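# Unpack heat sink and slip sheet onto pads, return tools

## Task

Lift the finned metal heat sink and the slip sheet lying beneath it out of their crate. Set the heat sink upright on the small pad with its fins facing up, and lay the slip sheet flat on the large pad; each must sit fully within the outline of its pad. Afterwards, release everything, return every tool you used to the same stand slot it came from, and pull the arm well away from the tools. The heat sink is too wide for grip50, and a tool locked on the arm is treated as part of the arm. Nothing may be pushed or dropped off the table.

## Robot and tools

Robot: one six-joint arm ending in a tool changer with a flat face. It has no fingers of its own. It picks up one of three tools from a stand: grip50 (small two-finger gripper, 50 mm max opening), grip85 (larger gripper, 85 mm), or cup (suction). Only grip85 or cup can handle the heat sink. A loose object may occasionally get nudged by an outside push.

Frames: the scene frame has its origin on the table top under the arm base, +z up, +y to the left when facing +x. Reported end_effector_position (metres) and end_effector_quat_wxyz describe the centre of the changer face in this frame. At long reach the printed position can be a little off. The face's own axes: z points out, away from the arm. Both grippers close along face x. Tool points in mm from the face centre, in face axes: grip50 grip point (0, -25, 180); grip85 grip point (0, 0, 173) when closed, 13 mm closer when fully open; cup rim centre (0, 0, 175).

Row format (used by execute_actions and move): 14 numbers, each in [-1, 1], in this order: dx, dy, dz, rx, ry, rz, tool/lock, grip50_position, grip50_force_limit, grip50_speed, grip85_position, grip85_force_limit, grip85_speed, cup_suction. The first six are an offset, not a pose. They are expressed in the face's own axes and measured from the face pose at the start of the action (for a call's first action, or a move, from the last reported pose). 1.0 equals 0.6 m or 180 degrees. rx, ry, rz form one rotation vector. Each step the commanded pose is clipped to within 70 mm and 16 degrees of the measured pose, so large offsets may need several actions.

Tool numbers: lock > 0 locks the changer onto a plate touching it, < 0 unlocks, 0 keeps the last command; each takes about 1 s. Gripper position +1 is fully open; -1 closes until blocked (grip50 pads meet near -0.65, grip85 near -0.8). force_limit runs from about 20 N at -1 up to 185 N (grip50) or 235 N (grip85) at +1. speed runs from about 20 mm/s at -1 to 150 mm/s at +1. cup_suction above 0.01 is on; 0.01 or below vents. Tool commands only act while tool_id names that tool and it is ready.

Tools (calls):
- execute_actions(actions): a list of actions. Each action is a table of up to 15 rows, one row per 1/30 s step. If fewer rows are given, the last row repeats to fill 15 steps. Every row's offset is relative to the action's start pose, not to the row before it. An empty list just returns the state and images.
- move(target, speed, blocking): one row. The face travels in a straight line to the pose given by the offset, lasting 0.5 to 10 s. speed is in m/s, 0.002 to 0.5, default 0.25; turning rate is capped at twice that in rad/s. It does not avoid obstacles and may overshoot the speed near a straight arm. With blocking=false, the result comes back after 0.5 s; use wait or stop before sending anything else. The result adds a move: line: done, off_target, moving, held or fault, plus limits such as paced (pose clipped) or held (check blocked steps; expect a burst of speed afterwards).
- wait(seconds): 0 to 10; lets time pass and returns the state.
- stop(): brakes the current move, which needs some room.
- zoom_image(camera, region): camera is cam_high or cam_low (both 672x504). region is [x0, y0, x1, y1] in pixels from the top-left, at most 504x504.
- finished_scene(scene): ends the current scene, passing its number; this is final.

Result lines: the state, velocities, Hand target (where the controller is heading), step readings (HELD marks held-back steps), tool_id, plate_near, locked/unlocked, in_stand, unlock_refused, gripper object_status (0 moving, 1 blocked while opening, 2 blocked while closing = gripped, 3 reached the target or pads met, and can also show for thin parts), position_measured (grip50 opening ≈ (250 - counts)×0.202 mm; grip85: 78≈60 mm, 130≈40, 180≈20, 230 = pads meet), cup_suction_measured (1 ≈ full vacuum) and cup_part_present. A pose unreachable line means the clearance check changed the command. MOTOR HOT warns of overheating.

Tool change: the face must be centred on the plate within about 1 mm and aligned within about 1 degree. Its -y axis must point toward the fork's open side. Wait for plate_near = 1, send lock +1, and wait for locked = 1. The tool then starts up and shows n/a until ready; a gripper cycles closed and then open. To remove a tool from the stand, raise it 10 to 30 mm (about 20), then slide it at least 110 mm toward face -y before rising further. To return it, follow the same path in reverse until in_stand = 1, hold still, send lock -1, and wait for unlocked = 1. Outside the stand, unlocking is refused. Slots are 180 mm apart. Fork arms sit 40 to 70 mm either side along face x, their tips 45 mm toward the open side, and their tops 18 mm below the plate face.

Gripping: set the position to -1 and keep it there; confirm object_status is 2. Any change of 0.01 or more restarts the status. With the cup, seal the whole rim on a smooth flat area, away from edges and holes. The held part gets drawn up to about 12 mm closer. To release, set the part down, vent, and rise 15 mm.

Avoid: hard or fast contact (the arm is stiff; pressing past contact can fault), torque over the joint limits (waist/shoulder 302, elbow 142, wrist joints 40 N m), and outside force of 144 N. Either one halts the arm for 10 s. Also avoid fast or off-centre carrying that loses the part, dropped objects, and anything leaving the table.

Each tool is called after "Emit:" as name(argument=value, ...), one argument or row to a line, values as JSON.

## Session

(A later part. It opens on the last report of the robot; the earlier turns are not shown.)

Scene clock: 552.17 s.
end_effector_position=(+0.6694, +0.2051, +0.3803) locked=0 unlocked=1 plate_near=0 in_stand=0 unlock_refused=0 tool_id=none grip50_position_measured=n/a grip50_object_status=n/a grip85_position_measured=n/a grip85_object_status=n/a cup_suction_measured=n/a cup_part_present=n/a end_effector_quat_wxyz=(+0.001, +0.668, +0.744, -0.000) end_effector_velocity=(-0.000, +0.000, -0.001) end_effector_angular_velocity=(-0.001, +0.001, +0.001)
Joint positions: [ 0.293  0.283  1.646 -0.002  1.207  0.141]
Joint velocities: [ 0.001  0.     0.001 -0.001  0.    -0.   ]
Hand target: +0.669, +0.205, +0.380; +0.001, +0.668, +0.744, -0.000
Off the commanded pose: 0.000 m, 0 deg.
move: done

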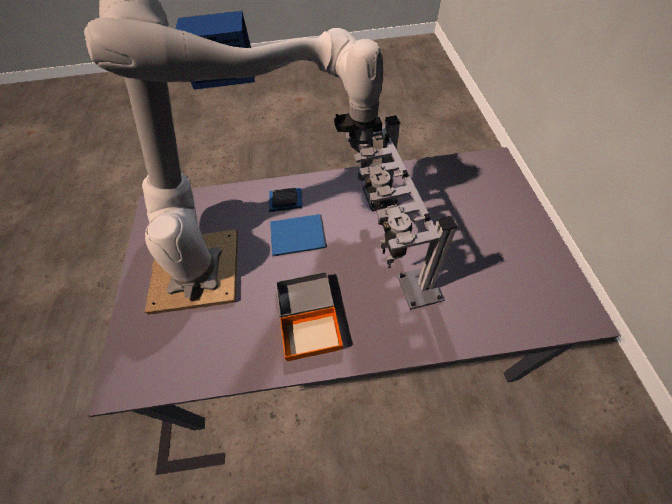

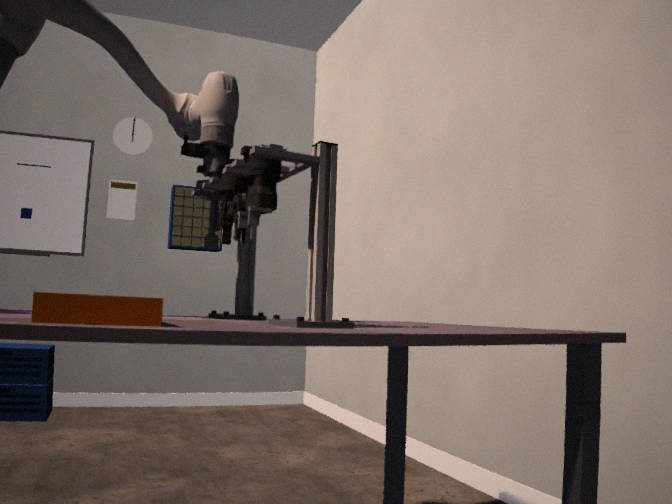

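Emit:
execute_actions(
  actions=[
    [[0,0,0.004,0,0,0,0,1,0,0,1,0,0,0],[0,0,0.006,0,0,0,0,1,0,0,1,0,0,0],[0,0,0.008,0,0,0,0,1,0,0,1,0,0,0],[0,0,0.010,0,0,0,0,1,0,0,1,0,0,0],[0,0,0.012,0,0,0,0,1,0,0,1,0,0,0],[0,0,0.0135,0,0,0,0,1,0,0,1,0,0,0]],
    [[0,0,0.0012,0,0,0,0,1,0,0,1,0,0,0]],
    [[0,0,0.0012,0,0,0,0,1,0,0,1,0,0,0]],
  ],
)

Scene clock: 560.67 s.
end_effector_position=(+0.6694, +0.2051, +0.3708) locked=0 unlocked=1 plate_near=0 in_stand=0 unlock_refused=0 tool_id=none grip50_position_measured=n/a grip50_object_status=n/a grip85_position_measured=n/a grip85_object_status=n/a cup_suction_measured=n/a cup_part_present=n/a end_effector_quat_wxyz=(+0.001, +0.668, +0.744, -0.000) end_effector_velocity=(-0.000, -0.000, -0.000) end_effector_angular_velocity=(-0.001, +0.000, +0.001)
Joint positions: [ 0.293  0.289  1.657 -0.002  1.191  0.141]
Joint velocities: [ 0.     0.     0.001 -0.001 -0.    -0.   ]
Hand target: +0.669, +0.205, +0.371; +0.001, +0.668, +0.744, -0.000
Off the commanded pose: 0.000 m, 0 deg.
Step readings (end_effector_position; steps 1 to 15: 1st action; 16 to 30: 2nd action; 31 to 45: 3rd action):
0: (+0.6694, +0.2052, +0.3803)
1: (+0.6694, +0.2052, +0.3803)
2: (+0.6696, +0.2052, +0.3796)
4: (+0.6695, +0.2052, +0.3763)
8: (+0.6694, +0.2052, +0.3723)
15: (+0.6694, +0.2051, +0.3722)
16: (+0.6694, +0.2051, +0.3722)
17: (+0.6694, +0.2051, +0.3719)
19: (+0.6694, +0.2051, +0.3715)
23: (+0.6694, +0.2051, +0.3715)
30: (+0.6694, +0.2051, +0.3715)
31: (+0.6694, +0.2051, +0.3715)
32: (+0.6695, +0.2051, +0.3712)
34: (+0.6694, +0.2051, +0.3708)
38: (+0.6694, +0.2051, +0.3708)
45: end_effector_position above

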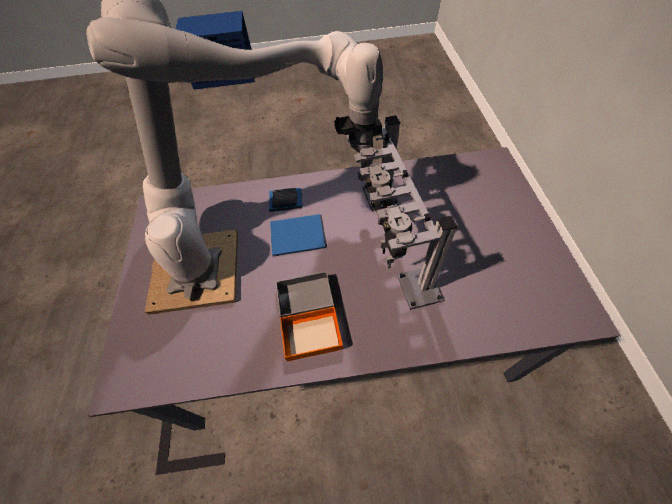

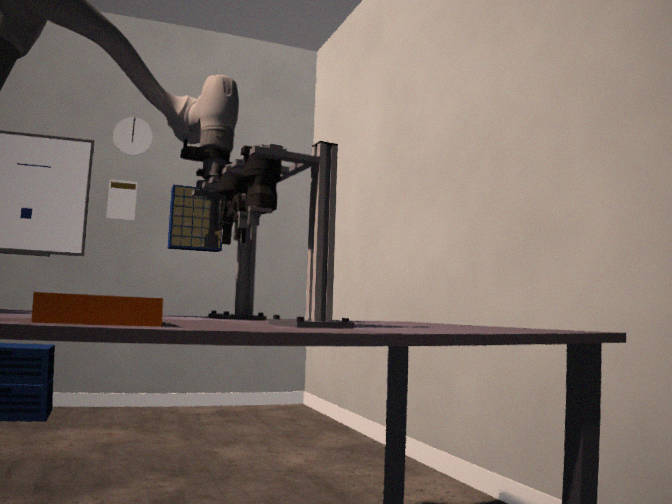

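Emit:
execute_actions(
  actions=[
    [[0,0,0.0012,0,0,0,0,1,0,0,1,0,0,0]],
  ],
)

Scene clock: 562.67 s.
end_effector_position=(+0.6694, +0.2051, +0.3700) locked=0 unlocked=1 plate_near=0 in_stand=0 unlock_refused=0 tool_id=none grip50_position_measured=n/a grip50_object_status=n/a grip85_position_measured=n/a grip85_object_status=n/a cup_suction_measured=n/a cup_part_present=n/a end_effector_quat_wxyz=(+0.001, +0.668, +0.744, -0.000) end_effector_velocity=(+0.000, +0.001, -0.000) end_effector_angular_velocity=(+0.002, -0.000, -0.001)
Joint positions: [ 0.293  0.289  1.658 -0.002  1.19   0.141]
Joint velocities: [ 0.     0.    -0.     0.002 -0.     0.001]
Hand target: +0.669, +0.205, +0.370; +0.001, +0.668, +0.744, -0.000
Off the commanded pose: 0.000 m, 0 deg.
Step readings (end_effector_position):
0: (+0.6694, +0.2051, +0.3707)
1: (+0.6694, +0.2051, +0.3707)
2: (+0.6694, +0.2051, +0.3705)
4: (+0.6694, +0.2051, +0.3701)
8: (+0.6694, +0.2051, +0.3701)
15: end_effector_position above

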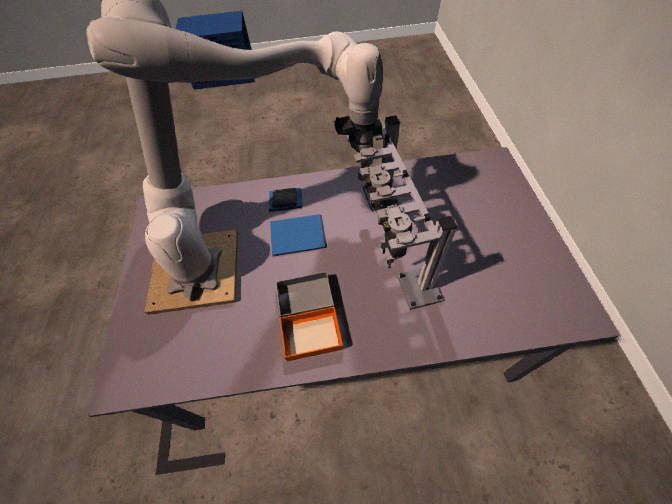

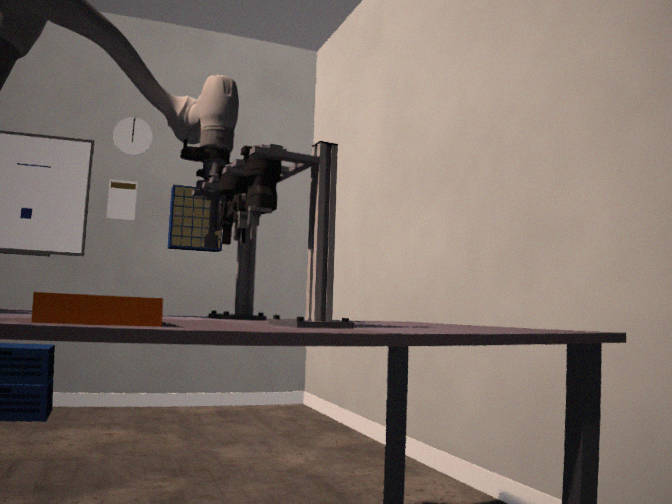

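Emit:
execute_actions(
  actions=[
    [[0,0,0.0012,0,0,0,0,1,0,0,1,0,0,0]],
  ],
)

Scene clock: 564.57 s.
end_effector_position=(+0.6694, +0.2051, +0.3693) locked=0 unlocked=1 plate_near=0 in_stand=0 unlock_refused=0 tool_id=none grip50_position_measured=n/a grip50_object_status=n/a grip85_position_measured=n/a grip85_object_status=n/a cup_suction_measured=n/a cup_part_present=n/a end_effector_quat_wxyz=(+0.001, +0.668, +0.744, -0.000) end_effector_velocity=(-0.000, -0.000, -0.000) end_effector_angular_velocity=(-0.000, -0.000, +0.000)
Joint positions: [ 0.293  0.29   1.658 -0.002  1.188  0.141]
Joint velocities: [-0.    -0.     0.001 -0.    -0.001 -0.   ]
Hand target: +0.669, +0.205, +0.369; +0.001, +0.668, +0.744, -0.000
Off the commanded pose: 0.000 m, 0 deg.
Step readings (end_effector_position):
0: (+0.6694, +0.2051, +0.3700)
1: (+0.6694, +0.2051, +0.3700)
2: (+0.6696, +0.2051, +0.3699)
4: (+0.6696, +0.2051, +0.3695)
8: (+0.6694, +0.2051, +0.3693)
15: end_effector_position above

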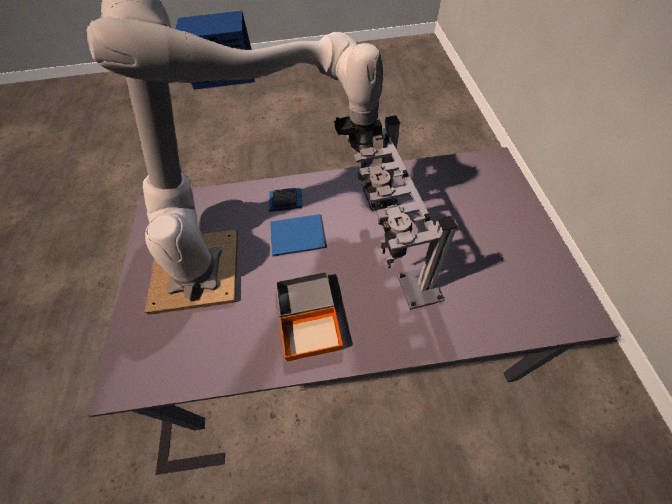

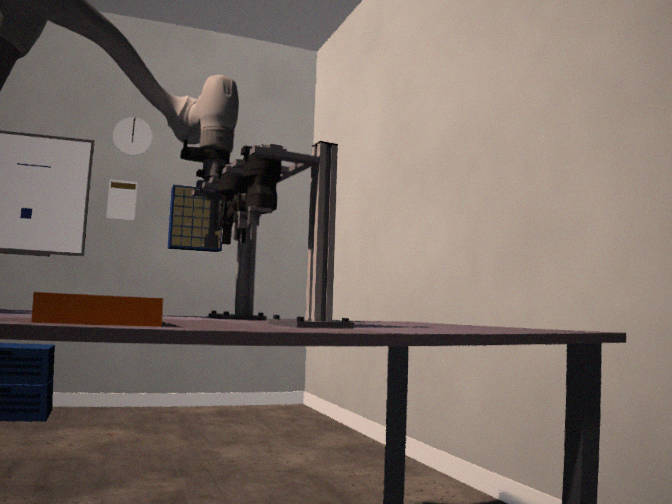

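Emit:
execute_actions(
  actions=[
    [[0,0,0.0009,0,0,0,0,1,0,0,1,0,0,0]],
  ],
)

Scene clock: 567.73 s.
end_effector_position=(+0.6694, +0.2051, +0.3688) locked=0 unlocked=1 plate_near=0 in_stand=0 unlock_refused=0 tool_id=none grip50_position_measured=n/a grip50_object_status=n/a grip85_position_measured=n/a grip85_object_status=n/a cup_suction_measured=n/a cup_part_present=n/a end_effector_quat_wxyz=(+0.001, +0.668, +0.744, -0.000) end_effector_velocity=(+0.000, +0.000, +0.001) end_effector_angular_velocity=(+0.000, -0.002, +0.000)
Joint positions: [ 0.293  0.29   1.659 -0.002  1.187  0.141]
Joint velocities: [ 0.    -0.    -0.001 -0.    -0.    -0.   ]
Hand target: +0.669, +0.205, +0.369; +0.001, +0.668, +0.744, -0.000
Off the commanded pose: 0.000 m, 0 deg.
Step readings (end_effector_position):
0: (+0.6694, +0.2051, +0.3693)
1: (+0.6694, +0.2051, +0.3693)
2: (+0.6694, +0.2051, +0.3691)
4: (+0.6694, +0.2051, +0.3689)
8: (+0.6694, +0.2051, +0.3688)
15: end_effector_position above

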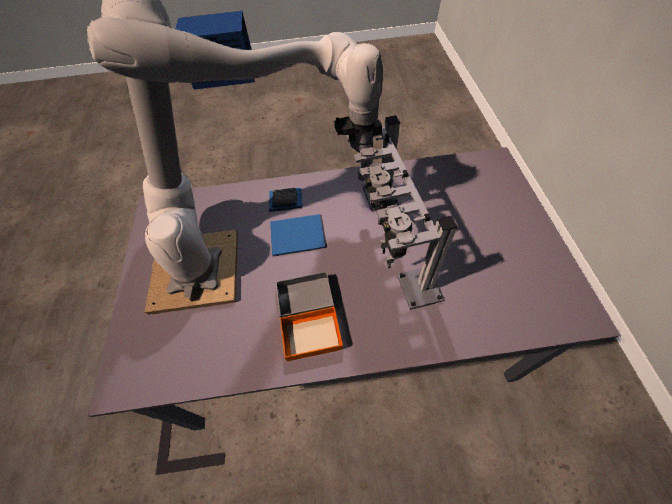

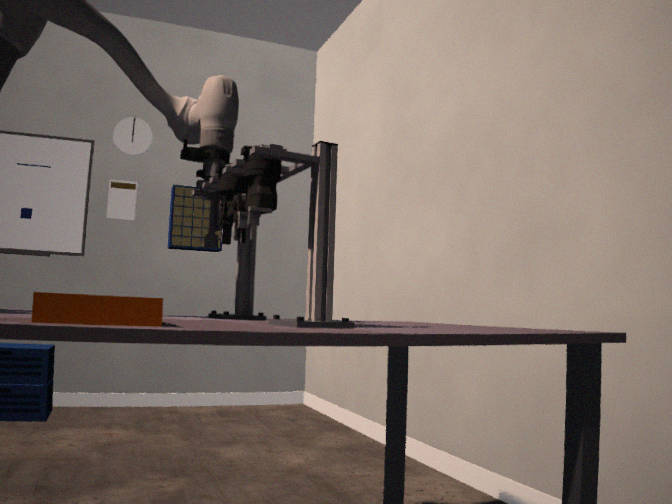

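Seems free. Continue.

Emit:
execute_actions(
  actions=[
    [[0,0,0.0011,0,0,0,0,1,0,0,1,0,0,0]],
  ],
)

Scene clock: 569.73 s.
end_effector_position=(+0.6694, +0.2051, +0.3681) locked=0 unlocked=1 plate_near=0 in_stand=0 unlock_refused=0 tool_id=none grip50_position_measured=n/a grip50_object_status=n/a grip85_position_measured=n/a grip85_object_status=n/a cup_suction_measured=n/a cup_part_present=n/a end_effector_quat_wxyz=(+0.001, +0.668, +0.744, -0.000) end_effector_velocity=(+0.000, +0.000, +0.001) end_effector_angular_velocity=(+0.000, -0.000, -0.000)
Joint positions: [ 0.293  0.29   1.66  -0.002  1.186  0.141]
Joint velocities: [-0.    -0.    -0.001  0.     0.     0.   ]
Hand target: +0.669, +0.205, +0.368; +0.001, +0.668, +0.744, -0.000
Off the commanded pose: 0.000 m, 0 deg.
Step readings (end_effector_position):
0: (+0.6694, +0.2051, +0.3687)
1: (+0.6694, +0.2051, +0.3687)
2: (+0.6695, +0.2051, +0.3686)
4: (+0.6695, +0.2051, +0.3682)
8: (+0.6694, +0.2051, +0.3681)
15: end_effector_position above

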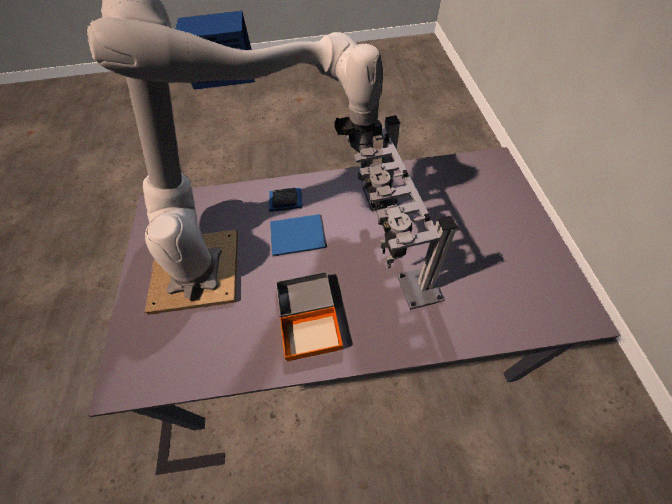

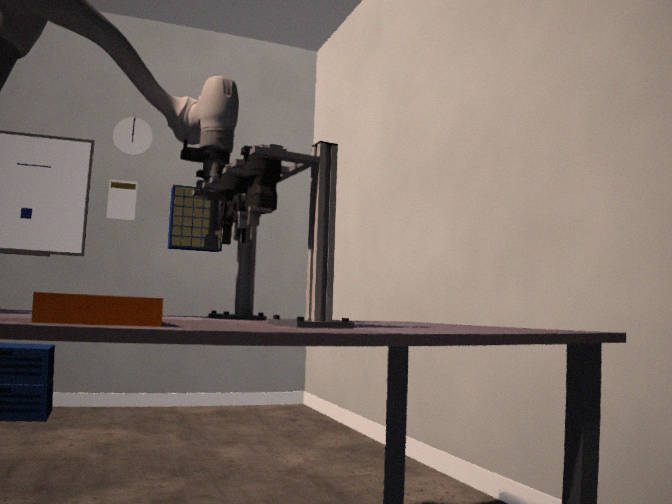

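Emit:
execute_actions(
  actions=[
    [[0,0,0.0012,0,0,0,0,1,0,0,1,0,0,0]],
  ],
)

Scene clock: 571.97 s.
end_effector_position=(+0.6694, +0.2051, +0.3674) locked=0 unlocked=1 plate_near=0 in_stand=0 unlock_refused=0 tool_id=none grip50_position_measured=n/a grip50_object_status=n/a grip85_position_measured=n/a grip85_object_status=n/a cup_suction_measured=n/a cup_part_present=n/a end_effector_quat_wxyz=(+0.001, +0.668, +0.744, -0.000) end_effector_velocity=(-0.000, -0.000, -0.001) end_effector_angular_velocity=(-0.001, +0.002, -0.001)
Joint positions: [ 0.293  0.291  1.661 -0.002  1.185  0.141]
Joint velocities: [-0.     0.     0.001 -0.     0.001  0.001]
Hand target: +0.669, +0.205, +0.367; +0.001, +0.668, +0.744, -0.000
Off the commanded pose: 0.000 m, 0 deg.
Step readings (end_effector_position):
0: (+0.6694, +0.2051, +0.3681)
1: (+0.6694, +0.2051, +0.3681)
2: (+0.6693, +0.2051, +0.3678)
4: (+0.6694, +0.2051, +0.3675)
8: (+0.6694, +0.2051, +0.3675)
15: end_effector_position above

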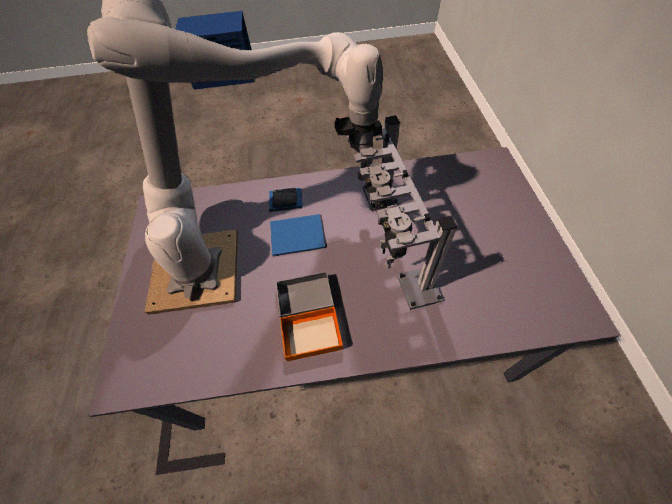

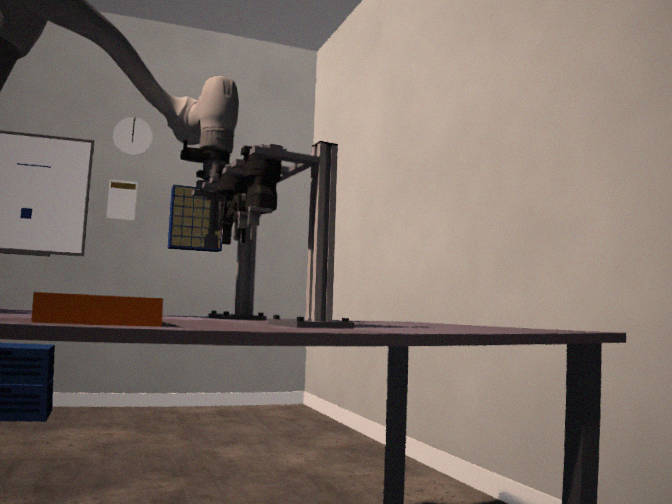

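Emit:
execute_actions(
  actions=[
    [[0,0,0.0012,0,0,0,0,1,0,0,1,0,0,0]],
  ],
)

Scene clock: 573.67 s.
end_effector_position=(+0.6694, +0.2051, +0.3668) locked=0 unlocked=1 plate_near=0 in_stand=0 unlock_refused=0 tool_id=none grip50_position_measured=n/a grip50_object_status=n/a grip85_position_measured=n/a grip85_object_status=n/a cup_suction_measured=n/a cup_part_present=n/a end_effector_quat_wxyz=(+0.001, +0.668, +0.744, -0.000) end_effector_velocity=(+0.000, -0.000, -0.000) end_effector_angular_velocity=(-0.000, -0.000, +0.000)
Joint positions: [ 0.293  0.291  1.661 -0.002  1.184  0.141]
Joint velocities: [-0.     0.001 -0.    -0.    -0.001 -0.   ]
Hand target: +0.669, +0.205, +0.367; +0.001, +0.668, +0.744, -0.000
Off the commanded pose: 0.000 m, 0 deg.
Step readings (end_effector_position):
0: (+0.6694, +0.2051, +0.3674)
1: (+0.6694, +0.2051, +0.3674)
2: (+0.6694, +0.2051, +0.3671)
4: (+0.6695, +0.2051, +0.3669)
8: (+0.6695, +0.2051, +0.3668)
15: end_effector_position above

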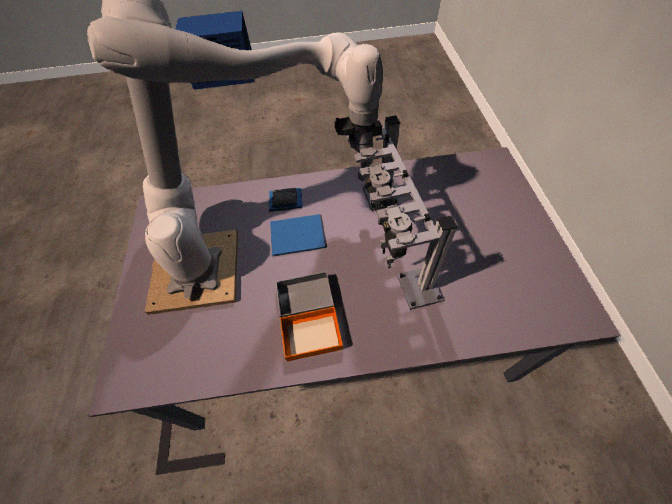

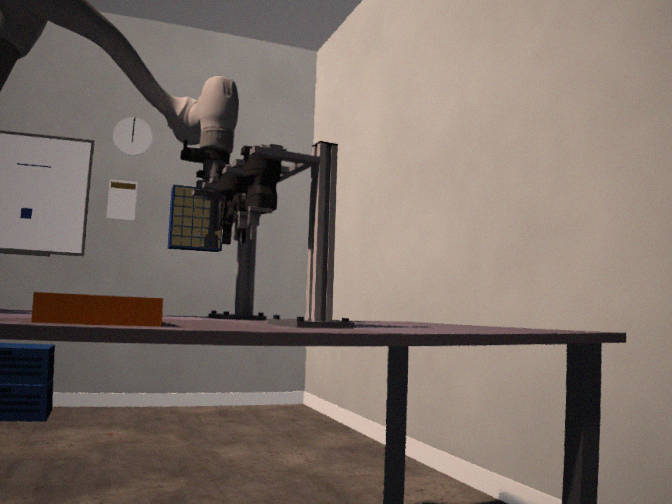

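Emit:
execute_actions(
  actions=[
    [[0,0.0009,0,0,0,0,0,1,0,0,1,0,0,0]],
    [[0,0,0.001,0,0,0,0,1,0,0,1,0,0,0]],
  ],
)

Scene clock: 578.97 s.
end_effector_position=(+0.6700, +0.2052, +0.3660) locked=0 unlocked=1 plate_near=0 in_stand=0 unlock_refused=0 tool_id=none grip50_position_measured=n/a grip50_object_status=n/a grip85_position_measured=n/a grip85_object_status=n/a cup_suction_measured=n/a cup_part_present=n/a end_effector_quat_wxyz=(+0.001, +0.668, +0.744, -0.000) end_effector_velocity=(+0.000, +0.000, +0.000) end_effector_angular_velocity=(+0.001, -0.001, -0.001)
Joint positions: [ 0.293  0.293  1.661 -0.002  1.183  0.141]
Joint velocities: [ 0.     0.    -0.001  0.001 -0.     0.   ]
Hand target: +0.670, +0.205, +0.366; +0.001, +0.668, +0.744, -0.000
Off the commanded pose: 0.000 m, 0 deg.
Step readings (end_effector_position; steps 1 to 15: 1st action; 16 to 30: 2nd action):
0: (+0.6694, +0.2051, +0.3667)
1: (+0.6694, +0.2051, +0.3667)
2: (+0.6695, +0.2051, +0.3665)
4: (+0.6697, +0.2052, +0.3661)
8: (+0.6699, +0.2052, +0.3662)
15: (+0.6700, +0.2052, +0.3666)
16: (+0.6700, +0.2052, +0.3666)
17: (+0.6701, +0.2052, +0.3666)
19: (+0.6701, +0.2052, +0.3664)
23: (+0.6700, +0.2052, +0.3661)
30: end_effector_position above

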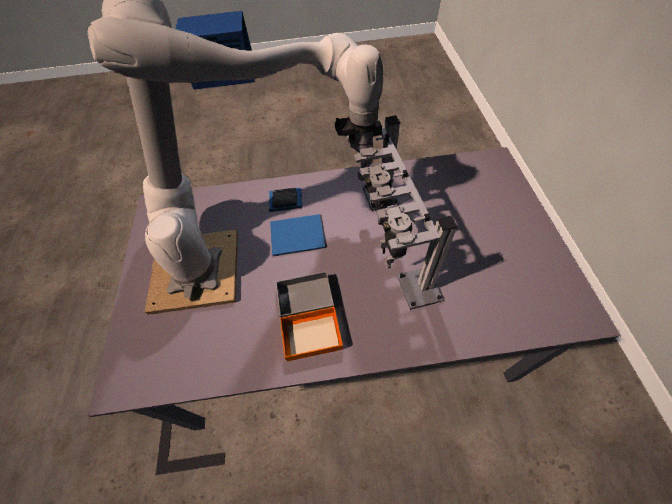

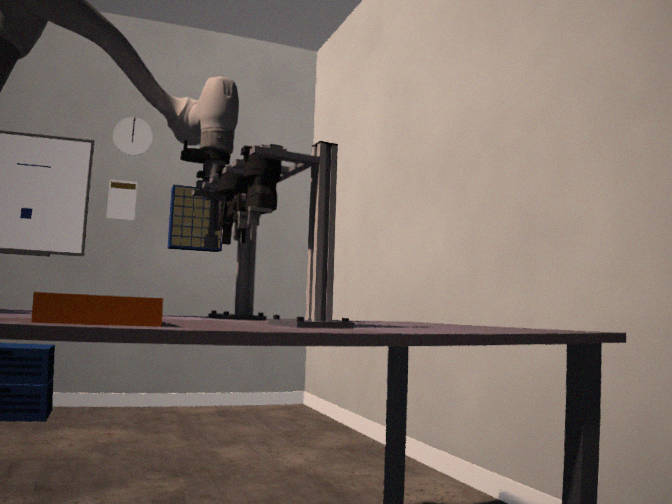

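Emit:
execute_actions(
  actions=[
    [[0,0,0.0013,0,0,0,0,1,0,0,1,0,0,0]],
  ],
)

Scene clock: 580.57 s.
end_effector_position=(+0.6700, +0.2052, +0.3652) locked=0 unlocked=1 plate_near=0 in_stand=0 unlock_refused=0 tool_id=none grip50_position_measured=n/a grip50_object_status=n/a grip85_position_measured=n/a grip85_object_status=n/a cup_suction_measured=n/a cup_part_present=n/a end_effector_quat_wxyz=(+0.001, +0.668, +0.744, -0.000) end_effector_velocity=(-0.000, +0.000, -0.001) end_effector_angular_velocity=(+0.001, +0.002, +0.000)
Joint positions: [ 0.293  0.293  1.662 -0.002  1.182  0.141]
Joint velocities: [ 0.     0.001  0.001  0.001  0.    -0.001]
Hand target: +0.670, +0.205, +0.365; +0.001, +0.668, +0.744, -0.000
Off the commanded pose: 0.000 m, 0 deg.
Step readings (end_effector_position):
0: (+0.6700, +0.2052, +0.3660)
1: (+0.6700, +0.2052, +0.3659)
2: (+0.6700, +0.2052, +0.3656)
4: (+0.6700, +0.2052, +0.3652)
8: (+0.6700, +0.2052, +0.3652)
15: end_effector_position above

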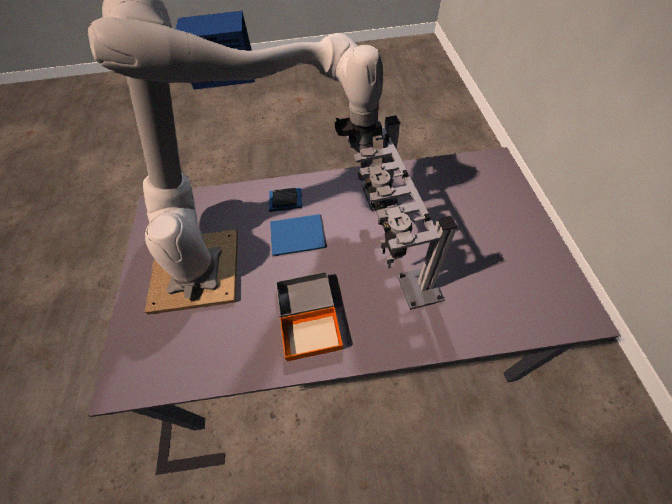

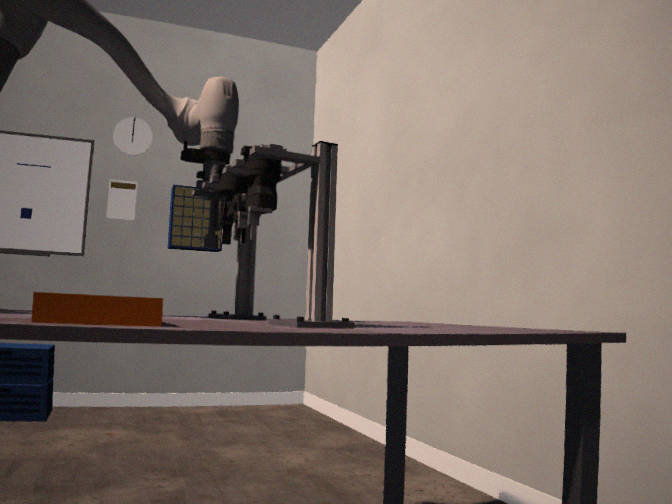

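Emit:
execute_actions(
  actions=[
    [[0,0,0.001,0,0,0,0,1,0,0,1,0,0,0],[0,0,0.0015,0,0,0,0,1,0,0,1,0,0,0],[0,0,0.002,0,0,0,0,1,0,0,1,0,0,0],[0,0,0.0025,0,0,0,0,1,0,0,1,0,0,0],[0,0,0.003,0,0,0,0,1,0,0,1,0,0,0],[0,0,0.0035,0,0,0,0,1,0,0,1,0,0,0],[0,0,0.004,0,0,0,0,1,0,0,1,0,0,0],[0,0,0.0045,0,0,0,0,1,0,0,1,0,0,0],[0,0,0.005,0,0,0,0,1,0,0,1,0,0,0],[0,0,0.0055,0,0,0,0,1,0,0,1,0,0,0]],
  ],
)

Scene clock: 586.37 s.
end_effector_position=(+0.6701, +0.2052, +0.3621) locked=0 unlocked=1 plate_near=0 in_stand=1 unlock_refused=0 tool_id=none grip50_position_measured=n/a grip50_object_status=n/a grip85_position_measured=n/a grip85_object_status=n/a cup_suction_measured=n/a cup_part_present=n/a end_effector_quat_wxyz=(+0.001, +0.668, +0.744, +0.000) end_effector_velocity=(-0.000, -0.000, -0.001) end_effector_angular_velocity=(-0.001, +0.003, +0.001)
Joint positions: [ 0.293  0.295  1.665 -0.002  1.176  0.141]
Joint velocities: [ 0.     0.001  0.001 -0.001  0.001 -0.001]
Hand target: +0.670, +0.205, +0.362; +0.001, +0.668, +0.744, -0.000
Off the commanded pose: 0.000 m, 0 deg.
Step readings (end_effector_position):
0: (+0.6700, +0.2052, +0.3652)
1: (+0.6700, +0.2052, +0.3652)
2: (+0.6701, +0.2052, +0.3652)
4: (+0.6701, +0.2052, +0.3647)
8: (+0.6701, +0.2052, +0.3633)
15: end_effector_position above

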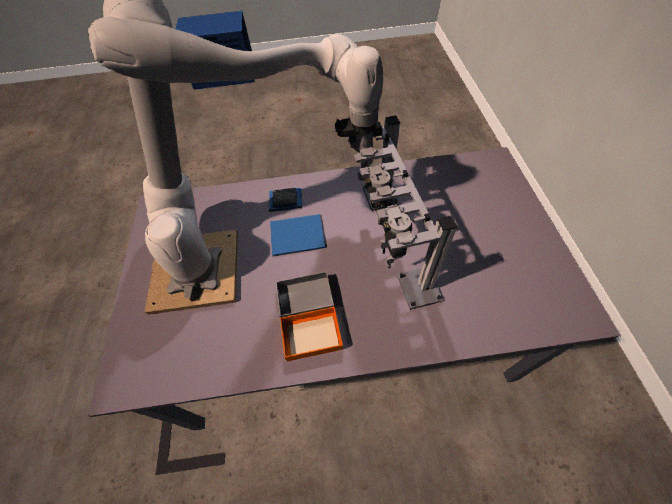

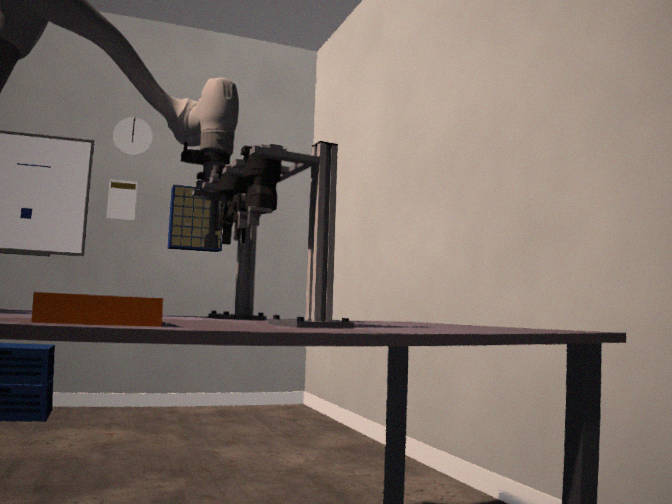

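Emit:
execute_actions(
  actions=[
    [[0,0.0008,0,0,0,0,0,1,0,0,1,0,0,0]],
    [[0,0,0.001,0,0,0,0,1,0,0,1,0,0,0]],
  ],
)

Scene clock: 591.63 s.
end_effector_position=(+0.6706, +0.2052, +0.3614) locked=0 unlocked=1 plate_near=0 in_stand=1 unlock_refused=0 tool_id=none grip50_position_measured=n/a grip50_object_status=n/a grip85_position_measured=n/a grip85_object_status=n/a cup_suction_measured=n/a cup_part_present=n/a end_effector_quat_wxyz=(+0.001, +0.668, +0.744, -0.000) end_effector_velocity=(+0.000, +0.000, +0.000) end_effector_angular_velocity=(+0.001, -0.001, -0.000)
Joint positions: [ 0.293  0.296  1.665 -0.002  1.175  0.14 ]
Joint velocities: [ 0.    -0.    -0.     0.001 -0.    -0.   ]
Hand target: +0.671, +0.205, +0.361; +0.001, +0.668, +0.744, -0.000
Off the commanded pose: 0.000 m, 0 deg.
Step readings (end_effector_position; steps 1 to 15: 1st action; 16 to 30: 2nd action):
0: (+0.6700, +0.2052, +0.3618)
1: (+0.6700, +0.2052, +0.3618)
2: (+0.6701, +0.2052, +0.3619)
4: (+0.6702, +0.2052, +0.3620)
8: (+0.6704, +0.2052, +0.3620)
15: (+0.6705, +0.2052, +0.3620)
16: (+0.6705, +0.2052, +0.3620)
17: (+0.6706, +0.2052, +0.3619)
19: (+0.6707, +0.2052, +0.3616)
23: (+0.6706, +0.2052, +0.3615)
30: end_effector_position above

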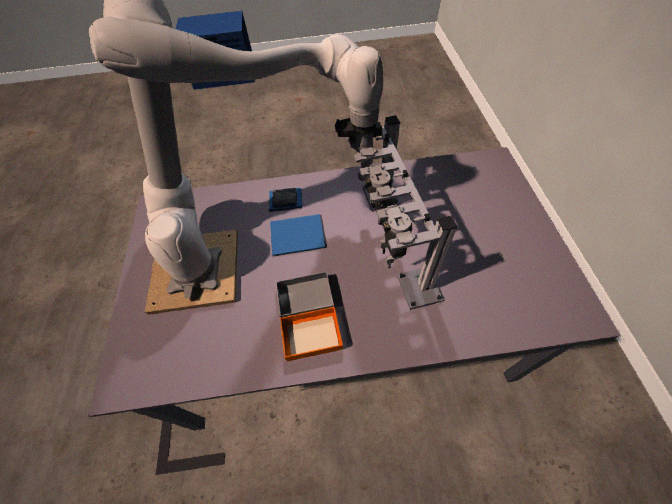

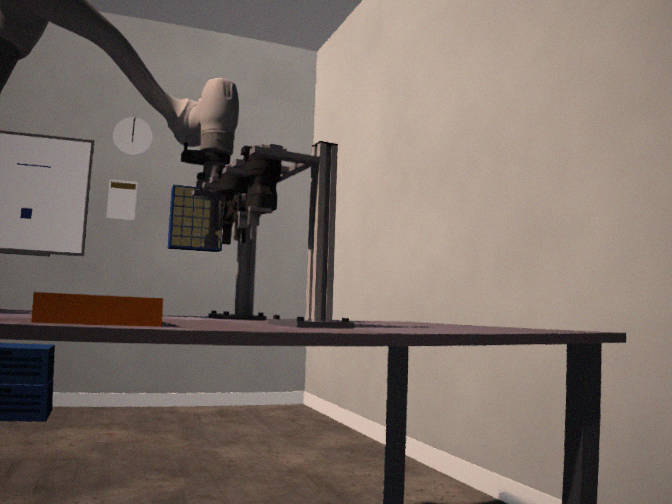

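Emit:
execute_actions(
  actions=[
    [[0,0,0.0012,0,0,0,0,1,0,0,1,0,0,0]],
  ],
)

Scene clock: 593.23 s.
end_effector_position=(+0.6706, +0.2052, +0.3608) locked=0 unlocked=1 plate_near=1 in_stand=1 unlock_refused=0 tool_id=none grip50_position_measured=n/a grip50_object_status=n/a grip85_position_measured=n/a grip85_object_status=n/a cup_suction_measured=n/a cup_part_present=n/a end_effector_quat_wxyz=(+0.001, +0.668, +0.744, -0.000) end_effector_velocity=(-0.000, +0.000, -0.000) end_effector_angular_velocity=(+0.000, -0.000, +0.001)
Joint positions: [ 0.293  0.296  1.666 -0.002  1.174  0.14 ]
Joint velocities: [ 0.     0.    -0.     0.    -0.    -0.001]
Hand target: +0.671, +0.205, +0.361; +0.001, +0.668, +0.744, -0.000
Off the commanded pose: 0.000 m, 0 deg.
Step readings (end_effector_position):
0: (+0.6705, +0.2052, +0.3614)
1: (+0.6705, +0.2052, +0.3614)
2: (+0.6705, +0.2052, +0.3612)
4: (+0.6706, +0.2052, +0.3610)
8: (+0.6706, +0.2052, +0.3609)
15: end_effector_position above

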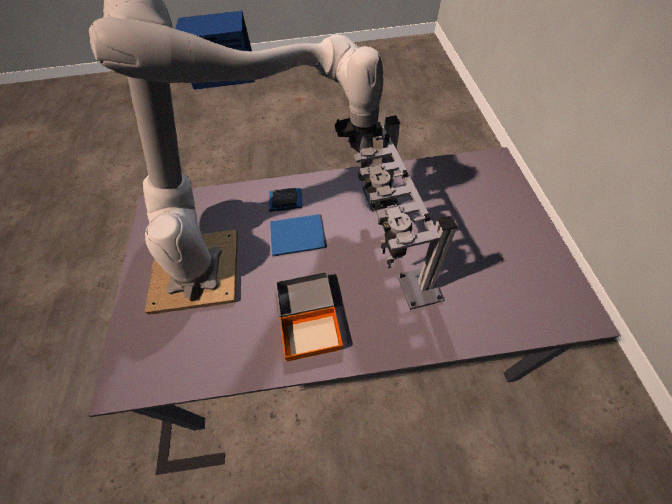

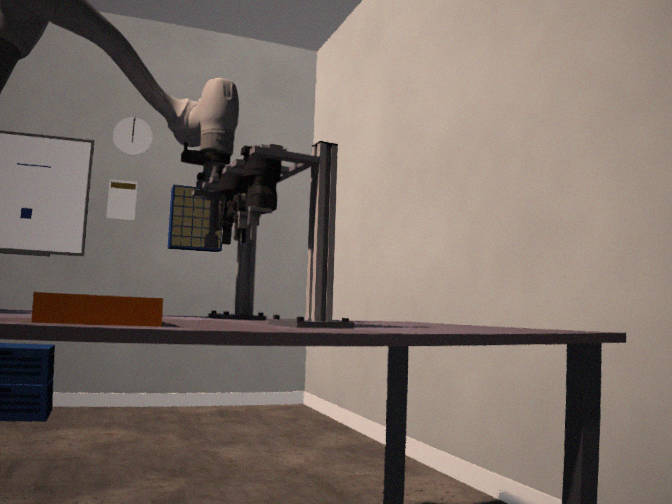

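plate_near=1. Lock (relieving slightly).

Emit:
execute_actions(
  actions=[
    [[0,0,-0.0001,0,0,0,1,1,0,0,1,0,0,0]],
  ],
)

Emit:
zoom_image(
  camera="cam_high",
  region=[265, 290, 365, 370],
)

Scene clock: 595.97 s.
end_effector_position=(+0.6706, +0.2052, +0.3607) locked=0 unlocked=0 plate_near=1 in_stand=1 unlock_refused=0 tool_id=none grip50_position_measured=n/a grip50_object_status=n/a grip85_position_measured=n/a grip85_object_status=n/a cup_suction_measured=n/a cup_part_present=n/a end_effector_quat_wxyz=(+0.001, +0.668, +0.744, -0.000) end_effector_velocity=(-0.000, -0.000, +0.000) end_effector_angular_velocity=(+0.000, -0.001, +0.001)
Joint positions: [ 0.293  0.297  1.666 -0.002  1.174  0.14 ]
Joint velocities: [-0.    -0.001  0.     0.    -0.    -0.001]
Hand target: +0.671, +0.205, +0.361; +0.001, +0.668, +0.744, -0.000
Off the commanded pose: 0.000 m, 0 deg.
Step readings (end_effector_position):
0: (+0.6706, +0.2052, +0.3607)
1: (+0.6706, +0.2052, +0.3607)
2: (+0.6706, +0.2052, +0.3607)
4: (+0.6706, +0.2052, +0.3607)
8: (+0.6706, +0.2052, +0.3607)
15: end_effector_position above

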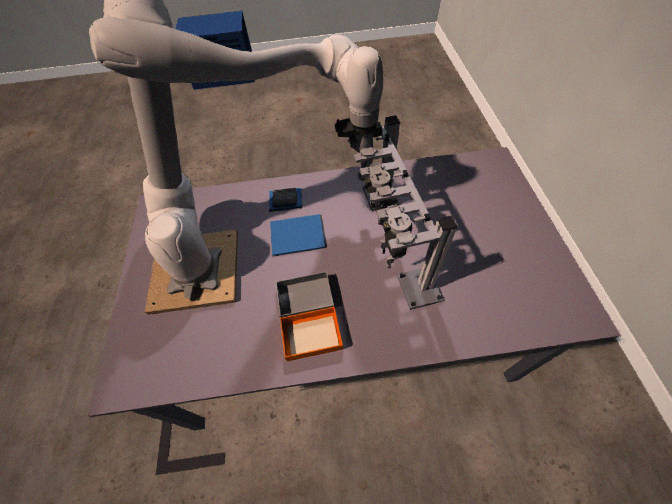

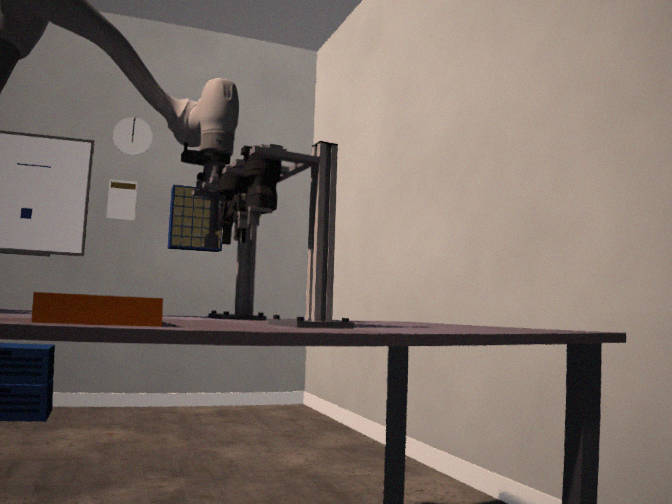

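Region (265, 290, 365, 370) of cam_high's 672x504 image, scaled by 5.040, with more detail than that image has; it fills the top 403 rows of this view, and the rest is white.

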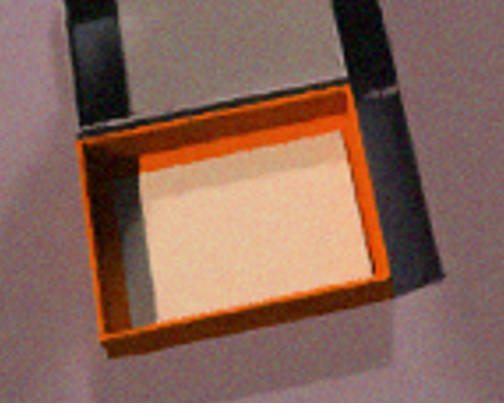

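Emit:
execute_actions(
  actions=[],
)

Scene clock: 616.27 s.
end_effector_position=(+0.6706, +0.2052, +0.3608) locked=1 unlocked=0 plate_near=1 in_stand=1 unlock_refused=0 tool_id=cup grip50_position_measured=n/a grip50_object_status=n/a grip85_position_measured=n/a grip85_object_status=n/a cup_suction_measured=0.01 cup_part_present=0 end_effector_quat_wxyz=(+0.001, +0.668, +0.744, -0.000) end_effector_velocity=(-0.000, +0.000, -0.000) end_effector_angular_velocity=(+0.000, +0.001, -0.000)
Joint positions: [ 0.293  0.296  1.666 -0.002  1.174  0.14 ]
Joint velocities: [ 0.     0.     0.     0.    -0.     0.001]
Hand target: +0.671, +0.205, +0.361; +0.001, +0.668, +0.744, -0.000
Off the commanded pose: 0.000 m, 0 deg.

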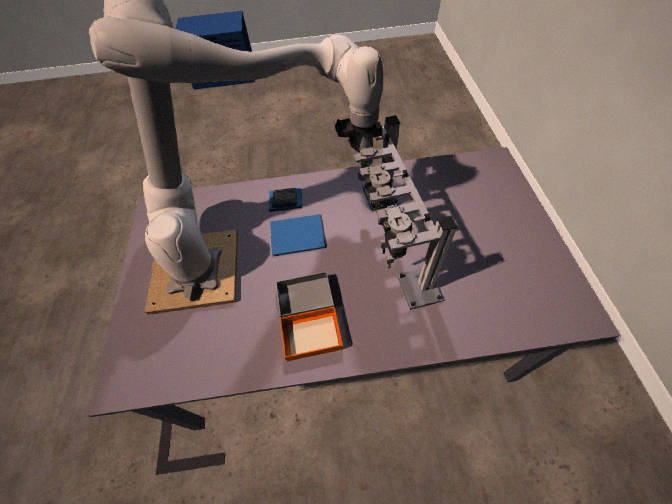

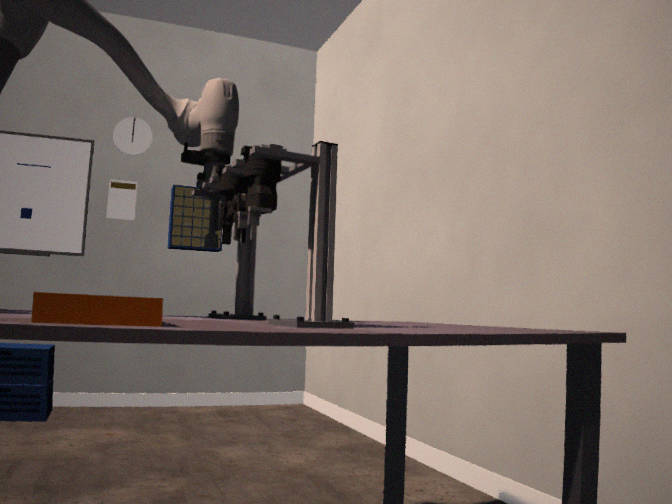

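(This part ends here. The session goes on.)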